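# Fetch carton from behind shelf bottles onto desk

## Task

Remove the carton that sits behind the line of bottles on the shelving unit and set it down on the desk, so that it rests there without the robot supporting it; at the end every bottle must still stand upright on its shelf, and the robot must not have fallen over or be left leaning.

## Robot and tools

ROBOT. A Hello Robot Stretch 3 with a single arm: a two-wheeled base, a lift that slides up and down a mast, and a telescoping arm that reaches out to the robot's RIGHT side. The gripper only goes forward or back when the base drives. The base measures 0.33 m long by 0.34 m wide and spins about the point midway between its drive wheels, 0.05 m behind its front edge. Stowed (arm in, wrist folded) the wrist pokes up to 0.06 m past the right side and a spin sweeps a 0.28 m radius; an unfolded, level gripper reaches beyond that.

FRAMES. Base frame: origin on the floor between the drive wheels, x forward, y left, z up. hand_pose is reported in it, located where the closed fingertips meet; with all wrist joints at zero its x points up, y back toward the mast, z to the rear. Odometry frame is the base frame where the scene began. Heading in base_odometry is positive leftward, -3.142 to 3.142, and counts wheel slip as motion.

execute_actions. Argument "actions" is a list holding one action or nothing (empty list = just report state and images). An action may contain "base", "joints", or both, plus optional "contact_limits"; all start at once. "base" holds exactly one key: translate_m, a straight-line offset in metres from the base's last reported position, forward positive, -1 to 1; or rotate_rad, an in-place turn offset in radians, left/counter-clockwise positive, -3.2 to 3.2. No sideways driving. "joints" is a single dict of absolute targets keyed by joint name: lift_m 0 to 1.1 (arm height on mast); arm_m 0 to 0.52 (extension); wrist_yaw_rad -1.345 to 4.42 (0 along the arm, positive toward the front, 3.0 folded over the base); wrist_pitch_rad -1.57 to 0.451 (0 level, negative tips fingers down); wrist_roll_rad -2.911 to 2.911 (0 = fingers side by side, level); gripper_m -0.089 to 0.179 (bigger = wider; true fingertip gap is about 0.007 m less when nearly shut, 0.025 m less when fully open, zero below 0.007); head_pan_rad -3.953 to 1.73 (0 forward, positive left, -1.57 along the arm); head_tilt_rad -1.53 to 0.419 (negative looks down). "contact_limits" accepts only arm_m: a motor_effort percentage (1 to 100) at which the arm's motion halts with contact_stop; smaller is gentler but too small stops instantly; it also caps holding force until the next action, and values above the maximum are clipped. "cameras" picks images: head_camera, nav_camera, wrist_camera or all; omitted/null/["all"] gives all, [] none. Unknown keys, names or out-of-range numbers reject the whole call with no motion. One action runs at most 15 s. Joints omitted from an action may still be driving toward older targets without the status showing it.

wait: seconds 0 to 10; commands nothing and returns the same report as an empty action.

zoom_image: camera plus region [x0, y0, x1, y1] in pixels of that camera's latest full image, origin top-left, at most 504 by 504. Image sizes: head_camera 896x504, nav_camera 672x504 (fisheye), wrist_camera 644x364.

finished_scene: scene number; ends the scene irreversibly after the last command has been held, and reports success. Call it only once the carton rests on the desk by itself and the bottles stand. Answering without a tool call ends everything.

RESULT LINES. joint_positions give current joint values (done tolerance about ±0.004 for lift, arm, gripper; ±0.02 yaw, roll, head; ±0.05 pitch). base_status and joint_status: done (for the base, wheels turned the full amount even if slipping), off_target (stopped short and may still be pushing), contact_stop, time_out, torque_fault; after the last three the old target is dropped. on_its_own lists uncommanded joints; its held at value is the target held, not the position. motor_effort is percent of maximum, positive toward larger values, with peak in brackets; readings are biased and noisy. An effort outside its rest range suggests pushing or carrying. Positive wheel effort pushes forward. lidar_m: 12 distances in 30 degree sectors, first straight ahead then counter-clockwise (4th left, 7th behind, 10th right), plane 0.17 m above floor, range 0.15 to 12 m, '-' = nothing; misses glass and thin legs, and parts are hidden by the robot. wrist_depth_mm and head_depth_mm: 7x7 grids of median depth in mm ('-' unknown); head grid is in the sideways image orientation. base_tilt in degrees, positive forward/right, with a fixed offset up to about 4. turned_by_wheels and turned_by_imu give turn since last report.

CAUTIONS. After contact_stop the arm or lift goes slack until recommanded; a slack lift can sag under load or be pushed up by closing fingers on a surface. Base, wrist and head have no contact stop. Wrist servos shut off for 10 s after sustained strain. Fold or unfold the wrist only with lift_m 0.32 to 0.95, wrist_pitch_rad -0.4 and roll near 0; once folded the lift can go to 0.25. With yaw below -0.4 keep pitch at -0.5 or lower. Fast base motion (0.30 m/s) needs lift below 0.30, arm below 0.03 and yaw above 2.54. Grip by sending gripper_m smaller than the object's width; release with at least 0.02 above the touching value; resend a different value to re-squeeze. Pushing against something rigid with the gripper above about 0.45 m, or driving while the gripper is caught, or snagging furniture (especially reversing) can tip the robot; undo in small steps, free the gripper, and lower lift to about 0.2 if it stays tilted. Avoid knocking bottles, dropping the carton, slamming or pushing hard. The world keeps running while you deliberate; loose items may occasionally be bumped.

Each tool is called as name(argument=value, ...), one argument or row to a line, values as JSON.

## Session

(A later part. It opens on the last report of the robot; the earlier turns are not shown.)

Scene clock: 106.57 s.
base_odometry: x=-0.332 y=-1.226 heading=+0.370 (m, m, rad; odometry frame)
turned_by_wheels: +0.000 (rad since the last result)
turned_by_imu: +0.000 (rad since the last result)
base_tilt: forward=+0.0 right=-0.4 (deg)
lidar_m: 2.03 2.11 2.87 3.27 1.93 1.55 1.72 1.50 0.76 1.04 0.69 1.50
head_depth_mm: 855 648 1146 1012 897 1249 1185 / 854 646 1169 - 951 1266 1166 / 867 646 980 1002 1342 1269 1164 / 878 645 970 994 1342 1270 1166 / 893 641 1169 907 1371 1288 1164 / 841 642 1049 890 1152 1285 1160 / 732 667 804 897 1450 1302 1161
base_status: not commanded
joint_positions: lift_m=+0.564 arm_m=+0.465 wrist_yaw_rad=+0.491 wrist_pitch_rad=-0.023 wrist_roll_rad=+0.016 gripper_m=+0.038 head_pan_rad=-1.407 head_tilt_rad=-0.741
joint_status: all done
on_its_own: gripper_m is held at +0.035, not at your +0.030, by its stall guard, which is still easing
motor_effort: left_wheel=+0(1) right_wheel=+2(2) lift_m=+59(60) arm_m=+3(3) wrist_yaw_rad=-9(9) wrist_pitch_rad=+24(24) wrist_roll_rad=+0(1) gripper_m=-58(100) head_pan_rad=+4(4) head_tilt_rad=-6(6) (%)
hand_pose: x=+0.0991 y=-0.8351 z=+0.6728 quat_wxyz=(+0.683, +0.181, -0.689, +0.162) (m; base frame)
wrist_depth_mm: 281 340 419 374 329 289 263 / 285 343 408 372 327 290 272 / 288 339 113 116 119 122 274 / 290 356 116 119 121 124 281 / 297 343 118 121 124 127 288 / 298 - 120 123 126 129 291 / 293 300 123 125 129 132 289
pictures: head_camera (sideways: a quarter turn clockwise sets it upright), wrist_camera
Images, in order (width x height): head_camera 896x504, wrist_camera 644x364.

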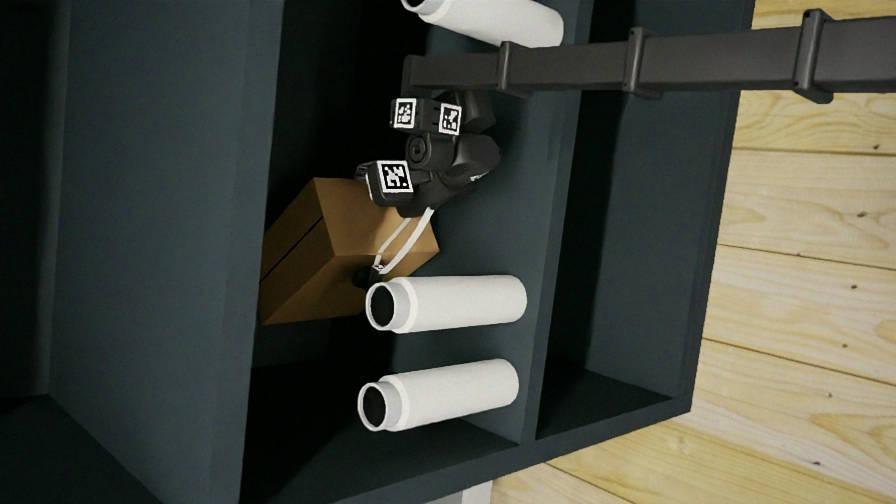

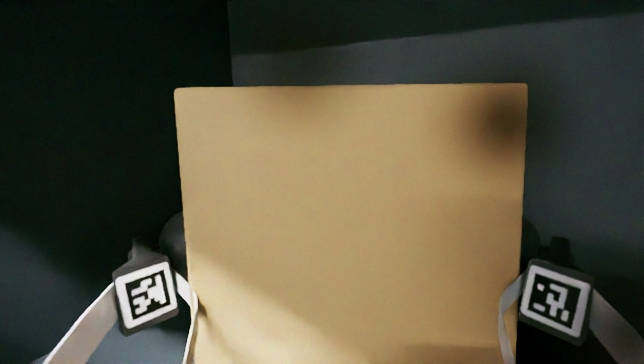

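execute_actions(
  actions=[
    {"base":{"translate_m":-0.015},"joints":{"arm_m":0.425}},
  ],
  cameras=[],
)

execute_actions(
  actions=[
    {"joints":{"arm_m":0.40,"wrist_yaw_rad":0.1,"wrist_pitch_rad":0.08}},
  ],
  cameras=["head_camera","wrist_camera"],
)

Scene clock: 113.70 s.
base_odometry: x=-0.346 y=-1.231 heading=+0.370 (m, m, rad; odometry frame)
turned_by_wheels: +0.000 (rad since the last result)
turned_by_imu: +0.001 (rad since the last result)
base_tilt: forward=-0.1 right=-0.3 (deg)
lidar_m: 2.05 2.13 2.89 3.27 1.92 1.53 1.70 1.50 0.75 1.04 0.70 1.49
head_depth_mm: 854 647 1147 820 934 1248 1184 / 855 648 1167 1109 1148 1263 1164 / 864 644 1048 - 1340 1268 1166 / 877 644 939 995 1338 1267 1156 / 891 643 1164 856 1359 1291 1167 / 872 642 1086 901 1196 1281 1161 / 762 665 830 903 1408 1319 1158
base_status: done
joint_positions: lift_m=+0.564 arm_m=+0.425 wrist_yaw_rad=+0.481 wrist_pitch_rad=-0.012 wrist_roll_rad=+0.015 gripper_m=+0.079 head_pan_rad=-1.407 head_tilt_rad=-0.741
joint_status: all done
on_its_own: gripper_m is held at +0.080, not at your +0.030, by its stall guard, which is still easing
motor_effort: left_wheel=+2(1) right_wheel=-2(10) lift_m=+57(58) arm_m=-2(0) wrist_yaw_rad=-1(9) wrist_pitch_rad=+18(24) wrist_roll_rad=+1(1) gripper_m=-6(40) head_pan_rad=+4(4) head_tilt_rad=-6(6) (%)
hand_pose: x=+0.0970 y=-0.7971 z=+0.6758 quat_wxyz=(+0.683, +0.174, -0.691, +0.163) (m; base frame)
wrist_depth_mm: 295 358 451 411 370 329 295 / 299 364 455 401 360 326 300 / 301 369 118 120 122 124 310 / 307 373 120 122 123 125 315 / 308 362 121 123 125 127 320 / 315 - 122 124 126 128 323 / 308 308 124 126 127 131 296
pictures: none
No camera images: the call's "cameras" was empty. Leave "cameras" out to get every camera's image.

Scene clock: 114.83 s.
base_odometry: x=-0.346 y=-1.231 heading=+0.370 (m, m, rad; odometry frame)
turned_by_wheels: +0.000 (rad since the last result)
turned_by_imu: +0.000 (rad since the last result)
base_tilt: forward=+0.0 right=-0.3 (deg)
lidar_m: 2.04 2.12 2.90 3.30 1.92 1.54 1.70 1.50 0.75 1.04 0.70 1.50
head_depth_mm: 854 648 1148 820 936 1250 1184 / 854 647 1113 1079 1344 1264 1166 / 868 644 916 981 1351 1275 1165 / 878 644 1181 1051 1338 1265 1165 / 892 644 1201 858 1369 1288 1160 / 869 641 1091 897 1193 1281 1158 / 758 665 832 901 1419 1307 1164
base_status: not commanded
joint_positions: lift_m=+0.564 arm_m=+0.400 wrist_yaw_rad=+0.102 wrist_pitch_rad=+0.043 wrist_roll_rad=+0.015 gripper_m=+0.086 head_pan_rad=-1.407 head_tilt_rad=-0.741
joint_status: all done
on_its_own: gripper_m is held at +0.084, not at your +0.030, by its stall guard, which is still easing
motor_effort: left_wheel=+1(2) right_wheel=-1(2) lift_m=+58(58) arm_m=-2(4) wrist_yaw_rad=-2(5) wrist_pitch_rad=+20(21) wrist_roll_rad=+1(2) gripper_m=-33(36) head_pan_rad=+4(4) head_tilt_rad=-6(6) (%)
hand_pose: x=+0.0048 y=-0.8009 z=+0.6899 quat_wxyz=(+0.700, +0.022, -0.712, +0.051) (m; base frame)
wrist_depth_mm: 421 415 404 384 374 358 353 / 422 434 416 394 380 367 357 / 431 438 125 127 128 130 367 / 433 444 124 126 128 130 376 / 434 461 124 125 128 129 379 / 428 - 123 125 127 127 392 / 360 341 123 124 126 129 334
pictures: head_camera (sideways: a quarter turn clockwise sets it upright), wrist_camera
Images, in order (width x height): head_camera 896x504, wrist_camera 644x364.

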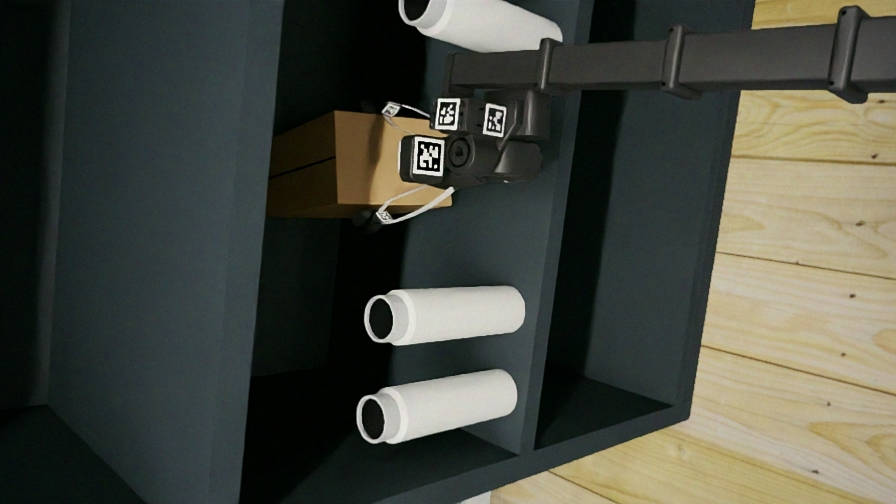

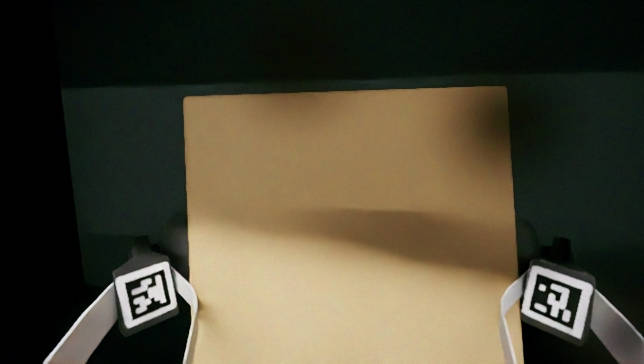

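execute_actions(
  actions=[
    {"joints":{"arm_m":0.20,"wrist_yaw_rad":0.0,"wrist_pitch_rad":0.03,"lift_m":0.55,"gripper_m":0.07}},
  ],
  cameras=[],
)

execute_actions(
  actions=[
    {"joints":{"lift_m":0.533}},
  ],
  cameras=[],
)

execute_actions(
  actions=[
    {"joints":{"gripper_m":0.175,"head_pan_rad":-1.57}},
  ],
  cameras=[],
)

execute_actions(
  actions=[
    {"joints":{"arm_m":0.10}},
  ],
  cameras=[],
)

execute_actions(
  actions=[
    {"joints":{"lift_m":0.83,"wrist_pitch_rad":-0.85}},
  ],
  cameras=["head_camera","wrist_camera"],
)

Scene clock: 127.70 s.
base_odometry: x=-0.346 y=-1.231 heading=+0.370 (m, m, rad; odometry frame)
turned_by_wheels: +0.000 (rad since the last result)
turned_by_imu: +0.001 (rad since the last result)
base_tilt: forward=+0.0 right=-0.2 (deg)
lidar_m: 2.05 2.12 2.89 3.28 1.93 1.54 1.70 1.50 0.75 1.04 0.70 1.50
head_depth_mm: 855 649 1145 837 910 1254 1169 / 851 648 1143 825 913 - 1163 / 864 647 1150 796 838 1270 1167 / 877 644 1188 1050 1338 1270 1164 / 889 644 1196 860 1368 1295 1164 / 869 641 1093 898 1190 1283 1163 / 761 665 831 899 1422 1310 1165
base_status: not commanded
joint_positions: lift_m=+0.551 arm_m=+0.200 wrist_yaw_rad=+0.001 wrist_pitch_rad=+0.008 wrist_roll_rad=+0.016 gripper_m=+0.082 head_pan_rad=-1.407 head_tilt_rad=-0.741
joint_status: gripper_m off_target (ended at +0.082, target +0.070); the others done
on_its_own: gripper_m is held at +0.082, not at your +0.070, by its stall guard, which is still easing
motor_effort: left_wheel=+1(2) right_wheel=-2(2) lift_m=+15(52) arm_m=-2(0) wrist_yaw_rad=-1(5) wrist_pitch_rad=+12(19) wrist_roll_rad=+1(1) gripper_m=-12(100) head_pan_rad=+4(4) head_tilt_rad=-6(6) (%)
hand_pose: x=-0.0213 y=-0.6017 z=+0.6674 quat_wxyz=(+0.702, -0.002, -0.712, +0.003) (m; base frame)
wrist_depth_mm: 509 580 577 573 561 570 550 / 510 594 593 584 577 569 175 / 216 605 118 119 121 123 176 / 214 619 119 121 123 124 177 / 212 587 121 123 124 126 180 / 211 - 123 125 126 128 176 / 207 302 126 127 128 131 190
pictures: none
No camera images: the call's "cameras" was empty. Leave "cameras" out to get every camera's image.

Scene clock: 128.57 s.
base_odometry: x=-0.346 y=-1.231 heading=+0.370 (m, m, rad; odometry frame)
turned_by_wheels: +0.000 (rad since the last result)
turned_by_imu: +0.000 (rad since the last result)
base_tilt: forward=+0.0 right=-0.3 (deg)
lidar_m: 2.04 2.12 2.89 3.28 1.92 1.54 1.70 1.50 0.75 1.04 0.70 1.50
head_depth_mm: 855 648 1150 837 909 1253 1178 / 859 645 1145 837 909 - 1166 / 865 646 1151 815 840 1264 1166 / 878 645 1183 1045 1336 1267 1161 / 890 642 1198 857 1363 1292 1156 / 871 642 1090 894 1200 1288 1167 / 760 665 829 907 1414 1306 1155
base_status: not commanded
joint_positions: lift_m=+0.534 arm_m=+0.200 wrist_yaw_rad=+0.001 wrist_pitch_rad=+0.008 wrist_roll_rad=+0.016 gripper_m=+0.087 head_pan_rad=-1.407 head_tilt_rad=-0.741
joint_status: all done
on_its_own: gripper_m is held at +0.086, not at your +0.070, by its stall guard, which is still easing
motor_effort: left_wheel=+1(1) right_wheel=-2(1) lift_m=+14(14) arm_m=-2(2) wrist_yaw_rad=-1(1) wrist_pitch_rad=+12(12) wrist_roll_rad=+1(1) gripper_m=-28(34) head_pan_rad=+4(3) head_tilt_rad=-6(6) (%)
hand_pose: x=-0.0213 y=-0.6016 z=+0.6505 quat_wxyz=(+0.702, -0.002, -0.712, +0.003) (m; base frame)
wrist_depth_mm: 498 584 574 571 572 573 179 / 511 600 575 588 578 570 174 / 216 608 114 116 117 119 175 / 212 630 117 119 120 122 178 / 211 581 120 121 123 125 179 / 213 - 123 125 127 127 178 / 207 274 127 128 130 133 191
pictures: none
No camera images: the call's "cameras" was empty. Leave "cameras" out to get every camera's image.

Scene clock: 129.93 s.
base_odometry: x=-0.346 y=-1.231 heading=+0.370 (m, m, rad; odometry frame)
turned_by_wheels: +0.000 (rad since the last result)
turned_by_imu: +0.000 (rad since the last result)
base_tilt: forward=+0.0 right=-0.3 (deg)
lidar_m: 2.05 2.12 2.89 3.29 1.92 1.54 1.70 1.50 0.75 1.04 0.70 1.50
head_depth_mm: 872 648 1180 845 1292 1273 1166 / 871 645 1176 837 1350 1268 - / 871 646 1176 868 930 1265 1163 / 865 643 1146 800 860 1274 1166 / 868 642 1176 1050 1339 1264 1165 / 865 642 1171 842 1337 1268 1159 / 870 640 1145 915 1067 1260 1157
base_status: not commanded
joint_positions: lift_m=+0.534 arm_m=+0.200 wrist_yaw_rad=+0.001 wrist_pitch_rad=+0.008 wrist_roll_rad=+0.016 gripper_m=+0.175 head_pan_rad=-1.563 head_tilt_rad=-0.741
joint_status: all done
motor_effort: left_wheel=+1(1) right_wheel=-2(1) lift_m=+14(14) arm_m=-2(2) wrist_yaw_rad=-1(1) wrist_pitch_rad=+12(12) wrist_roll_rad=+1(1) gripper_m=+1(98) head_pan_rad=-5(24) head_tilt_rad=-6(6) (%)
hand_pose: x=-0.0213 y=-0.6016 z=+0.6505 quat_wxyz=(+0.702, -0.002, -0.712, +0.003) (m; base frame)
wrist_depth_mm: 516 581 579 568 575 565 178 / 511 602 600 586 575 570 173 / 215 610 112 113 114 115 176 / 214 619 116 116 117 119 178 / 211 577 119 120 121 122 176 / 206 374 122 123 124 126 - / - 287 126 127 127 129 194
pictures: none
No camera images: the call's "cameras" was empty. Leave "cameras" out to get every camera's image.

Scene clock: 131.90 s.
base_odometry: x=-0.346 y=-1.231 heading=+0.370 (m, m, rad; odometry frame)
turned_by_wheels: +0.000 (rad since the last result)
turned_by_imu: +0.000 (rad since the last result)
base_tilt: forward=+0.0 right=-0.3 (deg)
lidar_m: 2.04 2.12 2.89 3.27 1.92 1.53 1.70 1.50 0.75 1.04 0.70 1.50
head_depth_mm: 870 647 1171 845 1287 1277 1161 / 870 647 1171 840 1347 1271 - / 869 646 1175 971 1338 1263 1117 / 868 643 1145 796 1337 1277 1148 / 869 644 1173 1047 1338 1269 1158 / 864 644 1171 844 1343 1262 1155 / 868 640 1146 914 1065 1267 1157
base_status: not commanded
joint_positions: lift_m=+0.534 arm_m=+0.100 wrist_yaw_rad=+0.001 wrist_pitch_rad=+0.009 wrist_roll_rad=+0.016 gripper_m=+0.175 head_pan_rad=-1.563 head_tilt_rad=-0.741
joint_status: all done
motor_effort: left_wheel=+2(2) right_wheel=-1(2) lift_m=+14(14) arm_m=-2(7) wrist_yaw_rad=-1(1) wrist_pitch_rad=+12(12) wrist_roll_rad=+1(1) gripper_m=-1(0) head_pan_rad=-5(5) head_tilt_rad=-6(5) (%)
hand_pose: x=-0.0213 y=-0.5017 z=+0.6506 quat_wxyz=(+0.702, -0.003, -0.712, +0.003) (m; base frame)
wrist_depth_mm: 486 673 683 686 686 650 559 / 358 686 705 677 679 269 274 / 363 298 705 214 216 273 273 / 388 300 727 219 221 281 277 / 333 323 502 224 227 284 286 / 337 380 353 232 235 295 - / 286 287 283 238 240 283 270
pictures: none
No camera images: the call's "cameras" was empty. Leave "cameras" out to get every camera's image.

Scene clock: 135.43 s.
base_odometry: x=-0.346 y=-1.231 heading=+0.370 (m, m, rad; odometry frame)
turned_by_wheels: +0.000 (rad since the last result)
turned_by_imu: +0.001 (rad since the last result)
base_tilt: forward=+0.0 right=-0.3 (deg)
lidar_m: 2.04 2.12 2.89 3.27 1.92 1.53 1.70 1.50 0.75 1.04 0.70 1.50
head_depth_mm: 871 649 1178 805 - 1274 1167 / 869 646 1177 793 - 1274 1172 / 868 646 1169 866 - 1273 1166 / 867 645 1150 820 1135 1269 1162 / 871 645 1174 1050 953 1274 1158 / 870 642 1172 843 1342 1269 1163 / 869 639 1147 919 1073 1261 1162
base_status: not commanded
joint_positions: lift_m=+0.829 arm_m=+0.100 wrist_yaw_rad=+0.001 wrist_pitch_rad=-0.857 wrist_roll_rad=+0.016 gripper_m=+0.175 head_pan_rad=-1.563 head_tilt_rad=-0.741
joint_status: all done
motor_effort: left_wheel=+1(2) right_wheel=-2(2) lift_m=+56(59) arm_m=-2(2) wrist_yaw_rad=-1(1) wrist_pitch_rad=+3(11) wrist_roll_rad=+1(1) gripper_m=+0(0) head_pan_rad=-5(4) head_tilt_rad=-6(6) (%)
hand_pose: x=-0.0215 y=-0.3948 z=+0.7586 quat_wxyz=(+0.638, +0.292, -0.648, -0.296) (m; base frame)
wrist_depth_mm: 358 326 616 312 574 320 320 / 380 387 554 296 381 382 384 / 454 479 487 351 450 447 459 / 549 617 972 968 961 843 568 / - 810 924 898 902 867 929 / 932 920 920 930 897 895 - / 877 862 861 855 843 815 812
pictures: head_camera (sideways: a quarter turn clockwise sets it upright), wrist_camera
Images, in order (width x height): head_camera 896x504, wrist_camera 644x364.

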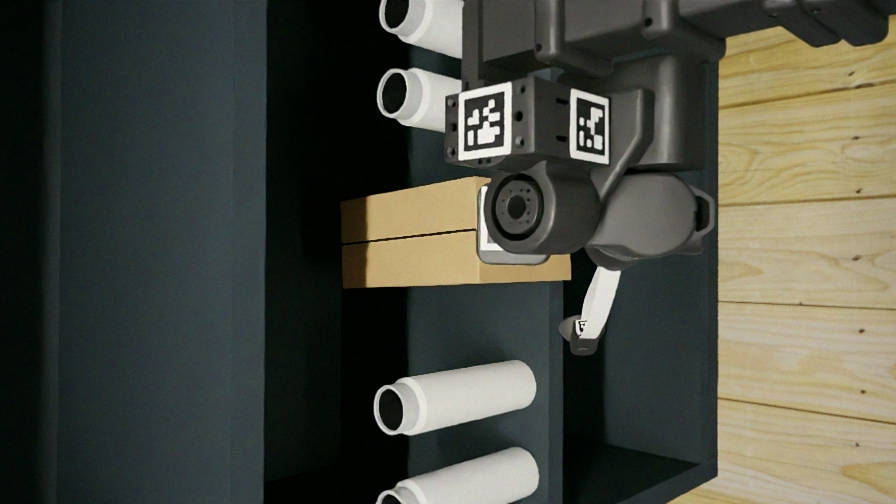

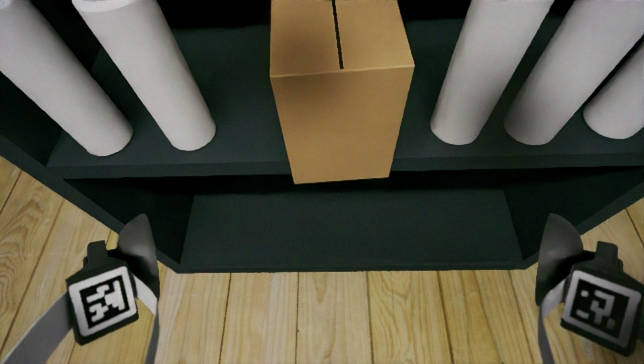

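execute_actions(
  actions=[
    {"joints":{"lift_m":0.765,"arm_m":0.24,"gripper_m":0.172}},
  ],
  cameras=[],
)

execute_actions(
  actions=[
    {"joints":{"arm_m":0.355},"contact_limits":{"arm_m":15}},
  ],
)

Scene clock: 146.90 s.
base_odometry: x=-0.346 y=-1.231 heading=+0.370 (m, m, rad; odometry frame)
turned_by_wheels: +0.000 (rad since the last result)
turned_by_imu: +0.001 (rad since the last result)
base_tilt: forward=+0.1 right=-0.3 (deg)
lidar_m: 2.04 2.12 2.88 3.27 1.92 1.53 1.70 1.50 0.75 1.04 0.70 1.50
head_depth_mm: 870 649 1177 832 934 - - / 868 647 1181 - 1370 1275 1162 / 869 645 1175 - 1371 1271 1162 / 866 645 1151 807 1371 1269 1163 / 867 643 1170 1042 1340 1271 1161 / 865 642 1172 842 1336 1266 1164 / 872 638 1147 918 1069 1257 1159
base_status: not commanded
joint_positions: lift_m=+0.766 arm_m=+0.240 wrist_yaw_rad=+0.001 wrist_pitch_rad=-0.857 wrist_roll_rad=+0.016 gripper_m=+0.172 head_pan_rad=-1.563 head_tilt_rad=-0.741
joint_status: all done
motor_effort: left_wheel=+1(2) right_wheel=-2(2) lift_m=+13(51) arm_m=+2(2) wrist_yaw_rad=-1(1) wrist_pitch_rad=+4(4) wrist_roll_rad=+1(1) gripper_m=+0(27) head_pan_rad=-5(5) head_tilt_rad=-6(6) (%)
hand_pose: x=-0.0215 y=-0.5342 z=+0.6950 quat_wxyz=(+0.638, +0.292, -0.648, -0.296) (m; base frame)
wrist_depth_mm: 499 519 493 215 219 477 174 / 213 461 439 193 192 435 187 / 229 405 184 176 174 257 215 / 327 305 176 167 168 284 292 / 357 353 348 220 242 334 331 / 513 801 806 768 772 760 - / 815 813 798 780 781 771 737
pictures: none
No camera images: the call's "cameras" was empty. Leave "cameras" out to get every camera's image.

Scene clock: 149.00 s.
base_odometry: x=-0.346 y=-1.231 heading=+0.370 (m, m, rad; odometry frame)
turned_by_wheels: +0.000 (rad since the last result)
turned_by_imu: +0.000 (rad since the last result)
base_tilt: forward=+0.0 right=-0.3 (deg)
lidar_m: 2.05 2.13 2.89 3.26 1.92 1.53 1.70 1.50 0.75 1.04 0.70 1.50
head_depth_mm: 871 650 1172 834 - - - / 866 647 1152 - 1349 1268 1165 / 868 646 616 803 1343 1272 1167 / 864 645 1147 793 1337 1269 1168 / 868 643 1176 1044 1339 1264 1166 / 867 641 1175 840 1338 1260 1161 / 868 641 1149 918 1068 1257 1163
base_status: not commanded
joint_positions: lift_m=+0.766 arm_m=+0.355 wrist_yaw_rad=+0.001 wrist_pitch_rad=-0.857 wrist_roll_rad=+0.016 gripper_m=+0.172 head_pan_rad=-1.563 head_tilt_rad=-0.741
joint_status: all done
motor_effort: left_wheel=+1(1) right_wheel=-2(2) lift_m=+14(14) arm_m=+3(8) wrist_yaw_rad=-1(0) wrist_pitch_rad=+4(4) wrist_roll_rad=+1(1) gripper_m=-1(0) head_pan_rad=-5(5) head_tilt_rad=-6(6) (%)
contact_limits: arm_m 15 (drawing in: default 19, maximum 32; extending or still: default 27, maximum 44)
hand_pose: x=-0.0215 y=-0.6492 z=+0.6950 quat_wxyz=(+0.638, +0.292, -0.648, -0.296) (m; base frame)
wrist_depth_mm: 497 506 486 217 221 482 474 / 464 470 204 193 194 438 424 / 418 414 181 175 174 393 390 / 393 382 165 161 157 363 350 / 353 354 150 147 146 328 173 / 198 321 139 137 135 138 - / - 291 129 127 127 127 234
pictures: head_camera (sideways: a quarter turn clockwise sets it upright), nav_camera (sideways: a quarter turn counterclockwise sets it upright), wrist_camera
Images, in order (width x height): head_camera 896x504, nav_camera 672x504, wrist_camera 644x364.

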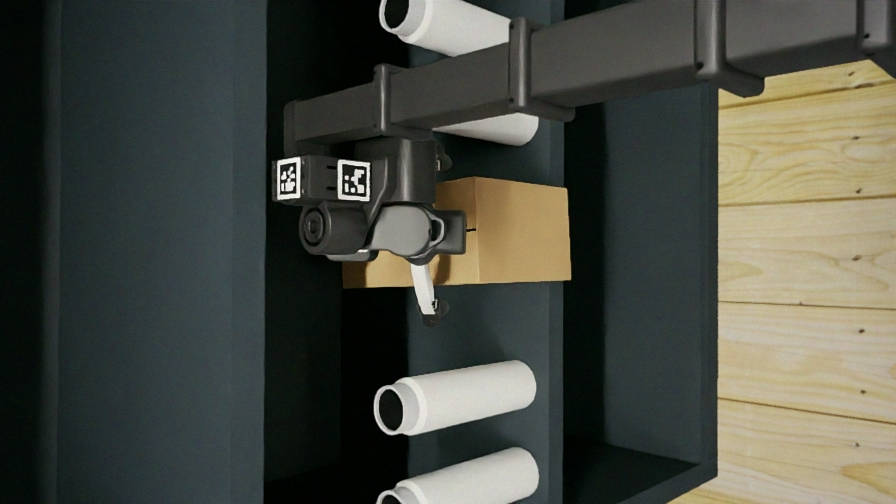

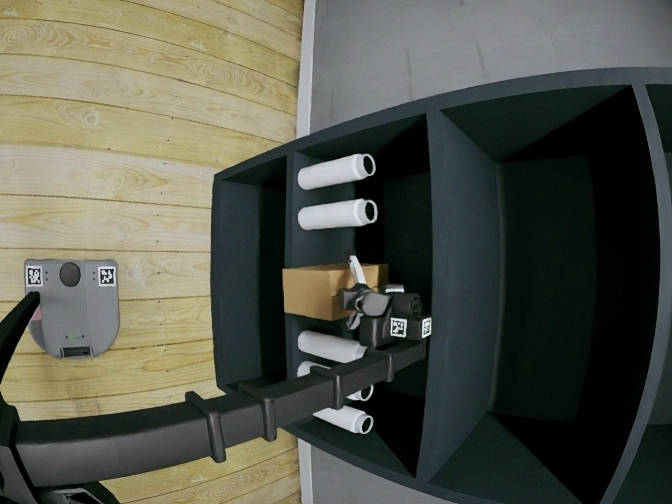

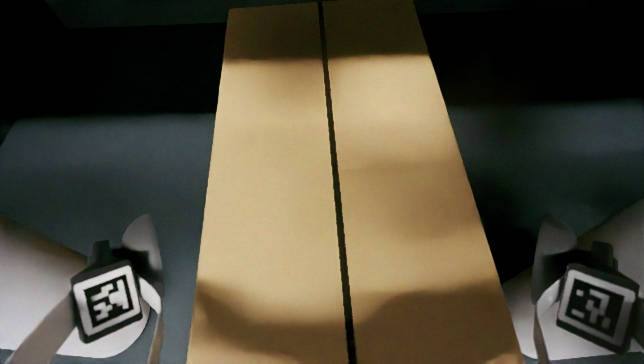

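execute_actions(
  actions=[
    {"joints":{"lift_m":0.735}},
  ],
  cameras=[],
)

execute_actions(
  actions=[
    {"joints":{"arm_m":0.385},"contact_limits":{"arm_m":15}},
  ],
  cameras=["head_camera","wrist_camera"],
)

Scene clock: 154.33 s.
base_odometry: x=-0.346 y=-1.231 heading=+0.370 (m, m, rad; odometry frame)
turned_by_wheels: +0.000 (rad since the last result)
turned_by_imu: +0.000 (rad since the last result)
base_tilt: forward=+0.0 right=-0.4 (deg)
lidar_m: 2.05 2.12 2.89 3.28 1.93 1.53 1.70 1.51 0.75 1.04 0.70 1.50
head_depth_mm: 869 649 1172 849 1120 - - / 870 648 1175 - 1348 1274 1161 / 868 645 1150 802 1345 1270 1163 / 867 646 1147 797 1340 1265 1164 / 865 642 1174 1050 1344 1269 1164 / 864 641 1171 840 1330 1260 1159 / 867 641 1153 913 1076 1255 1158
base_status: not commanded
joint_positions: lift_m=+0.737 arm_m=+0.355 wrist_yaw_rad=-0.004 wrist_pitch_rad=-0.836 wrist_roll_rad=+0.010 gripper_m=+0.172 head_pan_rad=-1.563 head_tilt_rad=-0.741
joint_status: lift_m contact_stop (moved -0.028 of -0.031)
on_its_own: lift_m is slack since a contact_stop, until your next command for it
motor_effort: left_wheel=-1(1) right_wheel=+5(6) lift_m=+35(36) arm_m=+2(3) wrist_yaw_rad=+3(3) wrist_pitch_rad=-8(9) wrist_roll_rad=+4(5) gripper_m=-5(3) head_pan_rad=-5(4) head_tilt_rad=-6(6) (%)
hand_pose: x=-0.0222 y=-0.6536 z=+0.6698 quat_wxyz=(+0.643, +0.284, -0.650, -0.290) (m; base frame)
wrist_depth_mm: 477 476 190 183 185 461 448 / 444 432 167 163 160 411 405 / 401 397 149 147 145 369 366 / 357 355 136 134 132 332 332 / 330 324 123 122 121 124 242 / 202 115 114 113 112 111 - / 234 261 106 105 104 102 200
pictures: none
No camera images: the call's "cameras" was empty. Leave "cameras" out to get every camera's image.

not run: a stop came earlier in this reply.

execute_actions(
  actions=[
    {"joints":{"lift_m":0.75,"gripper_m":0.179}},
  ],
  cameras=[],
)

execute_actions(
  actions=[
    {"joints":{"arm_m":0.38},"contact_limits":{"arm_m":15}},
  ],
  cameras=[],
)

execute_actions(
  actions=[
    {"joints":{"gripper_m":0.085}},
  ],
  cameras=["head_camera","wrist_camera"],
)

Scene clock: 159.90 s.
base_odometry: x=-0.346 y=-1.231 heading=+0.370 (m, m, rad; odometry frame)
turned_by_wheels: +0.000 (rad since the last result)
turned_by_imu: +0.001 (rad since the last result)
base_tilt: forward=+0.0 right=-0.3 (deg)
lidar_m: 2.04 2.12 2.89 3.28 1.92 1.53 1.70 1.50 0.75 1.04 0.70 1.50
head_depth_mm: 872 648 1175 844 956 - - / 872 647 1171 - 1339 1266 1167 / 867 645 1154 801 1338 1269 1163 / 866 643 1144 798 1336 1270 1163 / 870 644 1172 1047 1336 1265 1162 / 867 641 1177 841 1338 1266 1161 / 867 639 1149 917 1068 1263 1162
base_status: not commanded
joint_positions: lift_m=+0.749 arm_m=+0.355 wrist_yaw_rad=-0.002 wrist_pitch_rad=-0.856 wrist_roll_rad=+0.012 gripper_m=+0.179 head_pan_rad=-1.563 head_tilt_rad=-0.741
joint_status: all done
motor_effort: left_wheel=+1(1) right_wheel=-1(5) lift_m=+56(56) arm_m=+2(3) wrist_yaw_rad=+1(3) wrist_pitch_rad=+3(8) wrist_roll_rad=+3(4) gripper_m=+0(42) head_pan_rad=-5(5) head_tilt_rad=-6(6) (%)
hand_pose: x=-0.0219 y=-0.6495 z=+0.6787 quat_wxyz=(+0.639, +0.291, -0.647, -0.296) (m; base frame)
wrist_depth_mm: 483 483 199 190 191 450 451 / 443 439 177 170 169 409 406 / 399 399 158 155 152 371 365 / 368 361 143 141 140 337 341 / 336 334 132 130 129 306 174 / 200 291 122 120 120 120 - / - 277 114 113 111 110 221
pictures: none
No camera images: the call's "cameras" was empty. Leave "cameras" out to get every camera's image.

Scene clock: 161.03 s.
base_odometry: x=-0.346 y=-1.231 heading=+0.370 (m, m, rad; odometry frame)
turned_by_wheels: +0.000 (rad since the last result)
turned_by_imu: +0.000 (rad since the last result)
base_tilt: forward=+0.0 right=-0.3 (deg)
lidar_m: 2.05 2.12 2.89 3.29 1.92 1.53 1.70 1.50 0.75 1.04 0.70 1.50
head_depth_mm: 868 645 1173 845 1129 - - / 869 645 1153 - 1342 1267 1164 / 870 648 615 822 1347 1272 1168 / 867 644 1145 792 1335 1268 1159 / 868 644 1177 1045 1342 1261 1163 / 866 640 1168 842 1340 1265 1161 / 867 637 1144 918 1066 1264 1157
base_status: not commanded
joint_positions: lift_m=+0.749 arm_m=+0.380 wrist_yaw_rad=-0.002 wrist_pitch_rad=-0.856 wrist_roll_rad=+0.013 gripper_m=+0.179 head_pan_rad=-1.563 head_tilt_rad=-0.741
joint_status: all done
motor_effort: left_wheel=+1(1) right_wheel=+0(1) lift_m=+56(57) arm_m=+3(7) wrist_yaw_rad=+2(2) wrist_pitch_rad=+3(3) wrist_roll_rad=+3(3) gripper_m=-1(1) head_pan_rad=-5(4) head_tilt_rad=-6(6) (%)
contact_limits: arm_m 15 (drawing in: default 19, maximum 32; extending or still: default 27, maximum 44)
hand_pose: x=-0.0219 y=-0.6744 z=+0.6786 quat_wxyz=(+0.639, +0.291, -0.647, -0.297) (m; base frame)
wrist_depth_mm: 466 483 198 189 193 453 452 / 440 437 174 170 168 407 399 / 397 399 158 155 152 376 371 / 372 361 144 141 140 334 339 / 339 336 131 130 129 309 314 / 315 298 122 120 119 120 - / - 251 113 112 111 110 187
pictures: none
No camera images: the call's "cameras" was empty. Leave "cameras" out to get every camera's image.

Scene clock: 162.50 s.
base_odometry: x=-0.346 y=-1.231 heading=+0.370 (m, m, rad; odometry frame)
turned_by_wheels: +0.000 (rad since the last result)
turned_by_imu: +0.000 (rad since the last result)
base_tilt: forward=+0.0 right=-0.3 (deg)
lidar_m: 2.05 2.12 2.88 3.30 1.92 1.54 1.70 1.50 0.75 1.04 0.70 1.50
head_depth_mm: 868 648 1171 846 1124 - - / 870 647 1152 - 1348 1272 1165 / 871 648 - 821 1339 1266 1165 / 872 645 1155 795 1328 1272 1163 / 868 644 1177 1045 1339 1273 1161 / 868 642 1181 841 1340 1267 1163 / 863 640 1146 915 1075 1256 1162
base_status: not commanded
joint_positions: lift_m=+0.750 arm_m=+0.380 wrist_yaw_rad=+0.001 wrist_pitch_rad=-0.842 wrist_roll_rad=+0.013 gripper_m=+0.087 head_pan_rad=-1.563 head_tilt_rad=-0.741
joint_status: all done
motor_effort: left_wheel=+1(2) right_wheel=-2(4) lift_m=+47(56) arm_m=+3(3) wrist_yaw_rad=+0(2) wrist_pitch_rad=-4(5) wrist_roll_rad=+2(2) gripper_m=-36(100) head_pan_rad=-5(5) head_tilt_rad=-6(5) (%)
hand_pose: x=-0.0215 y=-0.6773 z=+0.6810 quat_wxyz=(+0.641, +0.288, -0.649, -0.291) (m; base frame)
wrist_depth_mm: 470 490 450 200 203 466 453 / 453 456 185 177 176 427 413 / 413 409 163 160 158 382 373 / 370 370 148 146 144 347 344 / 345 345 136 134 132 136 316 / 317 - 126 124 123 121 180 / 197 280 117 115 114 114 185
pictures: head_camera (sideways: a quarter turn clockwise sets it upright), wrist_camera
Images, in order (width x height): head_camera 896x504, wrist_camera 644x364.

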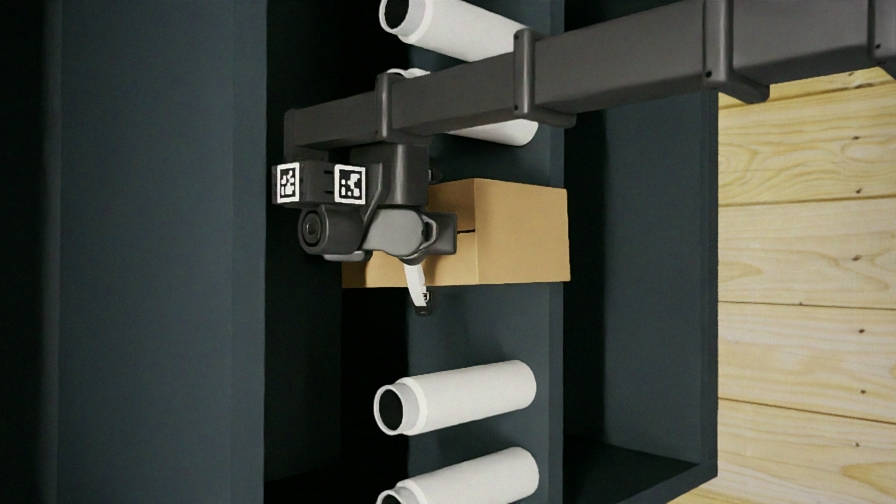

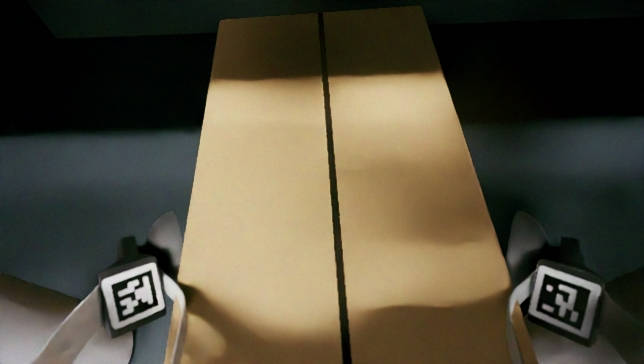

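Retract slightly, then test lift.

execute_actions(
  actions=[
    {"joints":{"arm_m":0.35,"lift_m":0.76}},
  ],
  cameras=[],
)

execute_actions(
  actions=[
    {"joints":{"lift_m":0.80}},
  ],
  cameras=[],
)

wait(
  seconds=4,
)

Scene clock: 170.07 s.
base_odometry: x=-0.346 y=-1.231 heading=+0.370 (m, m, rad; odometry frame)
turned_by_wheels: +0.000 (rad since the last result)
turned_by_imu: +0.001 (rad since the last result)
base_tilt: forward=+0.0 right=-0.3 (deg)
lidar_m: 2.04 2.12 2.90 3.29 1.92 1.54 1.70 1.51 0.75 1.04 0.70 1.50
head_depth_mm: 870 650 1173 837 958 - - / 872 646 1148 - 1340 1280 1163 / 872 645 614 781 1335 1274 1161 / 867 643 1152 749 838 1264 1163 / 872 642 1174 1046 1338 1269 1162 / 869 643 1172 842 1335 1264 1161 / 867 640 1146 914 1068 1257 1158
base_status: not commanded
joint_positions: lift_m=+0.759 arm_m=+0.350 wrist_yaw_rad=+0.001 wrist_pitch_rad=-0.863 wrist_roll_rad=+0.014 gripper_m=+0.108 head_pan_rad=-1.563 head_tilt_rad=-0.741
joint_status: all done
on_its_own: gripper_m is held at +0.107, not at your +0.085, by its stall guard, which is not easing now
motor_effort: left_wheel=+1(1) right_wheel=-1(3) lift_m=+57(59) arm_m=-2(5) wrist_yaw_rad=-1(1) wrist_pitch_rad=+7(7) wrist_roll_rad=+2(2) gripper_m=-25(26) head_pan_rad=-5(5) head_tilt_rad=-6(6) (%)
hand_pose: x=-0.0215 y=-0.6436 z=+0.6876 quat_wxyz=(+0.638, +0.294, -0.646, -0.298) (m; base frame)
wrist_depth_mm: 489 490 480 201 205 468 459 / 450 445 187 180 177 423 416 / 412 405 166 162 160 384 376 / 376 371 149 147 145 350 344 / 239 342 137 135 133 137 175 / 210 - 126 124 123 121 163 / 221 290 117 116 114 114 273
pictures: none
No camera images: the call's "cameras" was empty. Leave "cameras" out to get every camera's image.

Scene clock: 171.23 s.
base_odometry: x=-0.346 y=-1.231 heading=+0.370 (m, m, rad; odometry frame)
turned_by_wheels: +0.000 (rad since the last result)
turned_by_imu: +0.000 (rad since the last result)
base_tilt: forward=+0.0 right=-0.3 (deg)
lidar_m: 2.04 2.12 2.89 3.29 1.92 1.54 1.70 1.50 0.75 1.04 0.70 1.50
head_depth_mm: 866 647 1169 799 - - 1166 / 873 646 - 877 1342 1270 1169 / 871 646 - 739 1344 1268 1161 / 867 643 902 716 783 1267 1162 / 869 642 1170 1044 1332 1265 1160 / 872 643 1180 843 1334 1269 1159 / 868 642 1148 916 1071 1260 1156
base_status: not commanded
joint_positions: lift_m=+0.799 arm_m=+0.350 wrist_yaw_rad=+0.001 wrist_pitch_rad=-0.864 wrist_roll_rad=+0.014 gripper_m=+0.108 head_pan_rad=-1.563 head_tilt_rad=-0.741
joint_status: all done
on_its_own: gripper_m is held at +0.107, not at your +0.085, by its stall guard, which is not easing now
motor_effort: left_wheel=+1(1) right_wheel=-1(2) lift_m=+57(60) arm_m=-2(2) wrist_yaw_rad=-1(0) wrist_pitch_rad=+7(7) wrist_roll_rad=+2(2) gripper_m=-25(26) head_pan_rad=-5(4) head_tilt_rad=-6(6) (%)
hand_pose: x=-0.0215 y=-0.6434 z=+0.7275 quat_wxyz=(+0.638, +0.294, -0.646, -0.298) (m; base frame)
wrist_depth_mm: 495 529 526 525 513 513 511 / 492 503 503 223 456 478 468 / 462 457 203 187 186 433 426 / 421 422 167 162 158 392 392 / 237 394 144 142 140 361 176 / 208 - 128 127 125 124 165 / 226 319 116 114 113 112 306
pictures: none
No camera images: the call's "cameras" was empty. Leave "cameras" out to get every camera's image.

Scene clock: 175.23 s.
base_odometry: x=-0.346 y=-1.231 heading=+0.370 (m, m, rad; odometry frame)
turned_by_wheels: +0.000 (rad since the last result)
turned_by_imu: +0.001 (rad since the last result)
base_tilt: forward=+0.0 right=-0.3 (deg)
lidar_m: 2.04 2.13 2.88 3.29 1.92 1.53 1.70 1.50 0.75 1.04 0.70 1.50
head_depth_mm: 868 649 1171 801 - - 1167 / 871 648 - 874 1336 1274 1166 / 866 646 - 738 954 1270 1164 / 868 644 1030 714 782 1270 1162 / 869 643 1173 1045 1338 1272 1165 / 867 641 1169 841 1338 1263 1160 / 870 640 1148 916 1070 1256 1165
base_status: not commanded
joint_positions: lift_m=+0.799 arm_m=+0.350 wrist_yaw_rad=+0.001 wrist_pitch_rad=-0.864 wrist_roll_rad=+0.014 gripper_m=+0.108 head_pan_rad=-1.563 head_tilt_rad=-0.741
joint_status: all done
on_its_own: gripper_m is held at +0.107, not at your +0.085, by its stall guard, which is not easing now
motor_effort: left_wheel=+1(1) right_wheel=-2(2) lift_m=+57(60) arm_m=-2(2) wrist_yaw_rad=-1(0) wrist_pitch_rad=+7(7) wrist_roll_rad=+2(2) gripper_m=-25(26) head_pan_rad=-5(4) head_tilt_rad=-6(6) (%)
hand_pose: x=-0.0215 y=-0.6434 z=+0.7275 quat_wxyz=(+0.638, +0.294, -0.646, -0.298) (m; base frame)
wrist_depth_mm: 492 529 536 524 515 516 495 / 491 508 488 227 461 471 471 / 457 450 205 190 188 429 427 / 425 420 170 163 160 389 394 / 236 394 144 142 140 361 174 / 209 - 128 127 125 124 165 / 225 319 115 114 112 112 309
wait: 4.00 s; at rest by 0.27 s
pictures: head_camera (sideways: a quarter turn clockwise sets it upright), nav_camera (sideways: a quarter turn counterclockwise sets it upright), wrist_camera
Images, in order (width x height): head_camera 896x504, nav_camera 672x504, wrist_camera 644x364.

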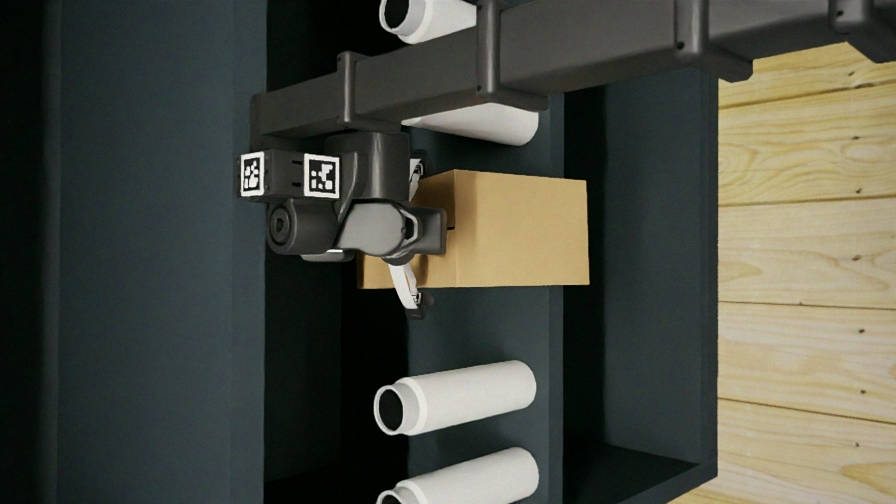

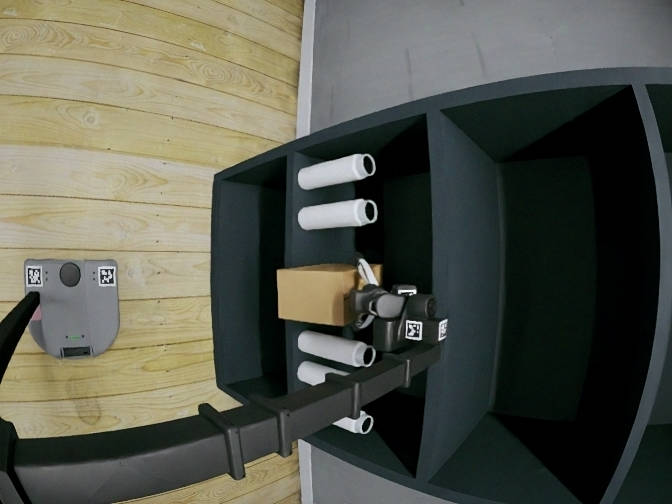

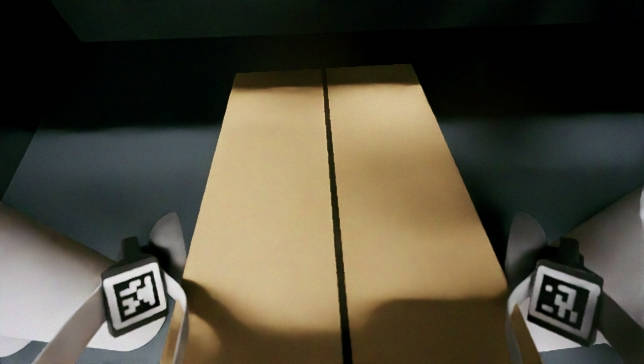

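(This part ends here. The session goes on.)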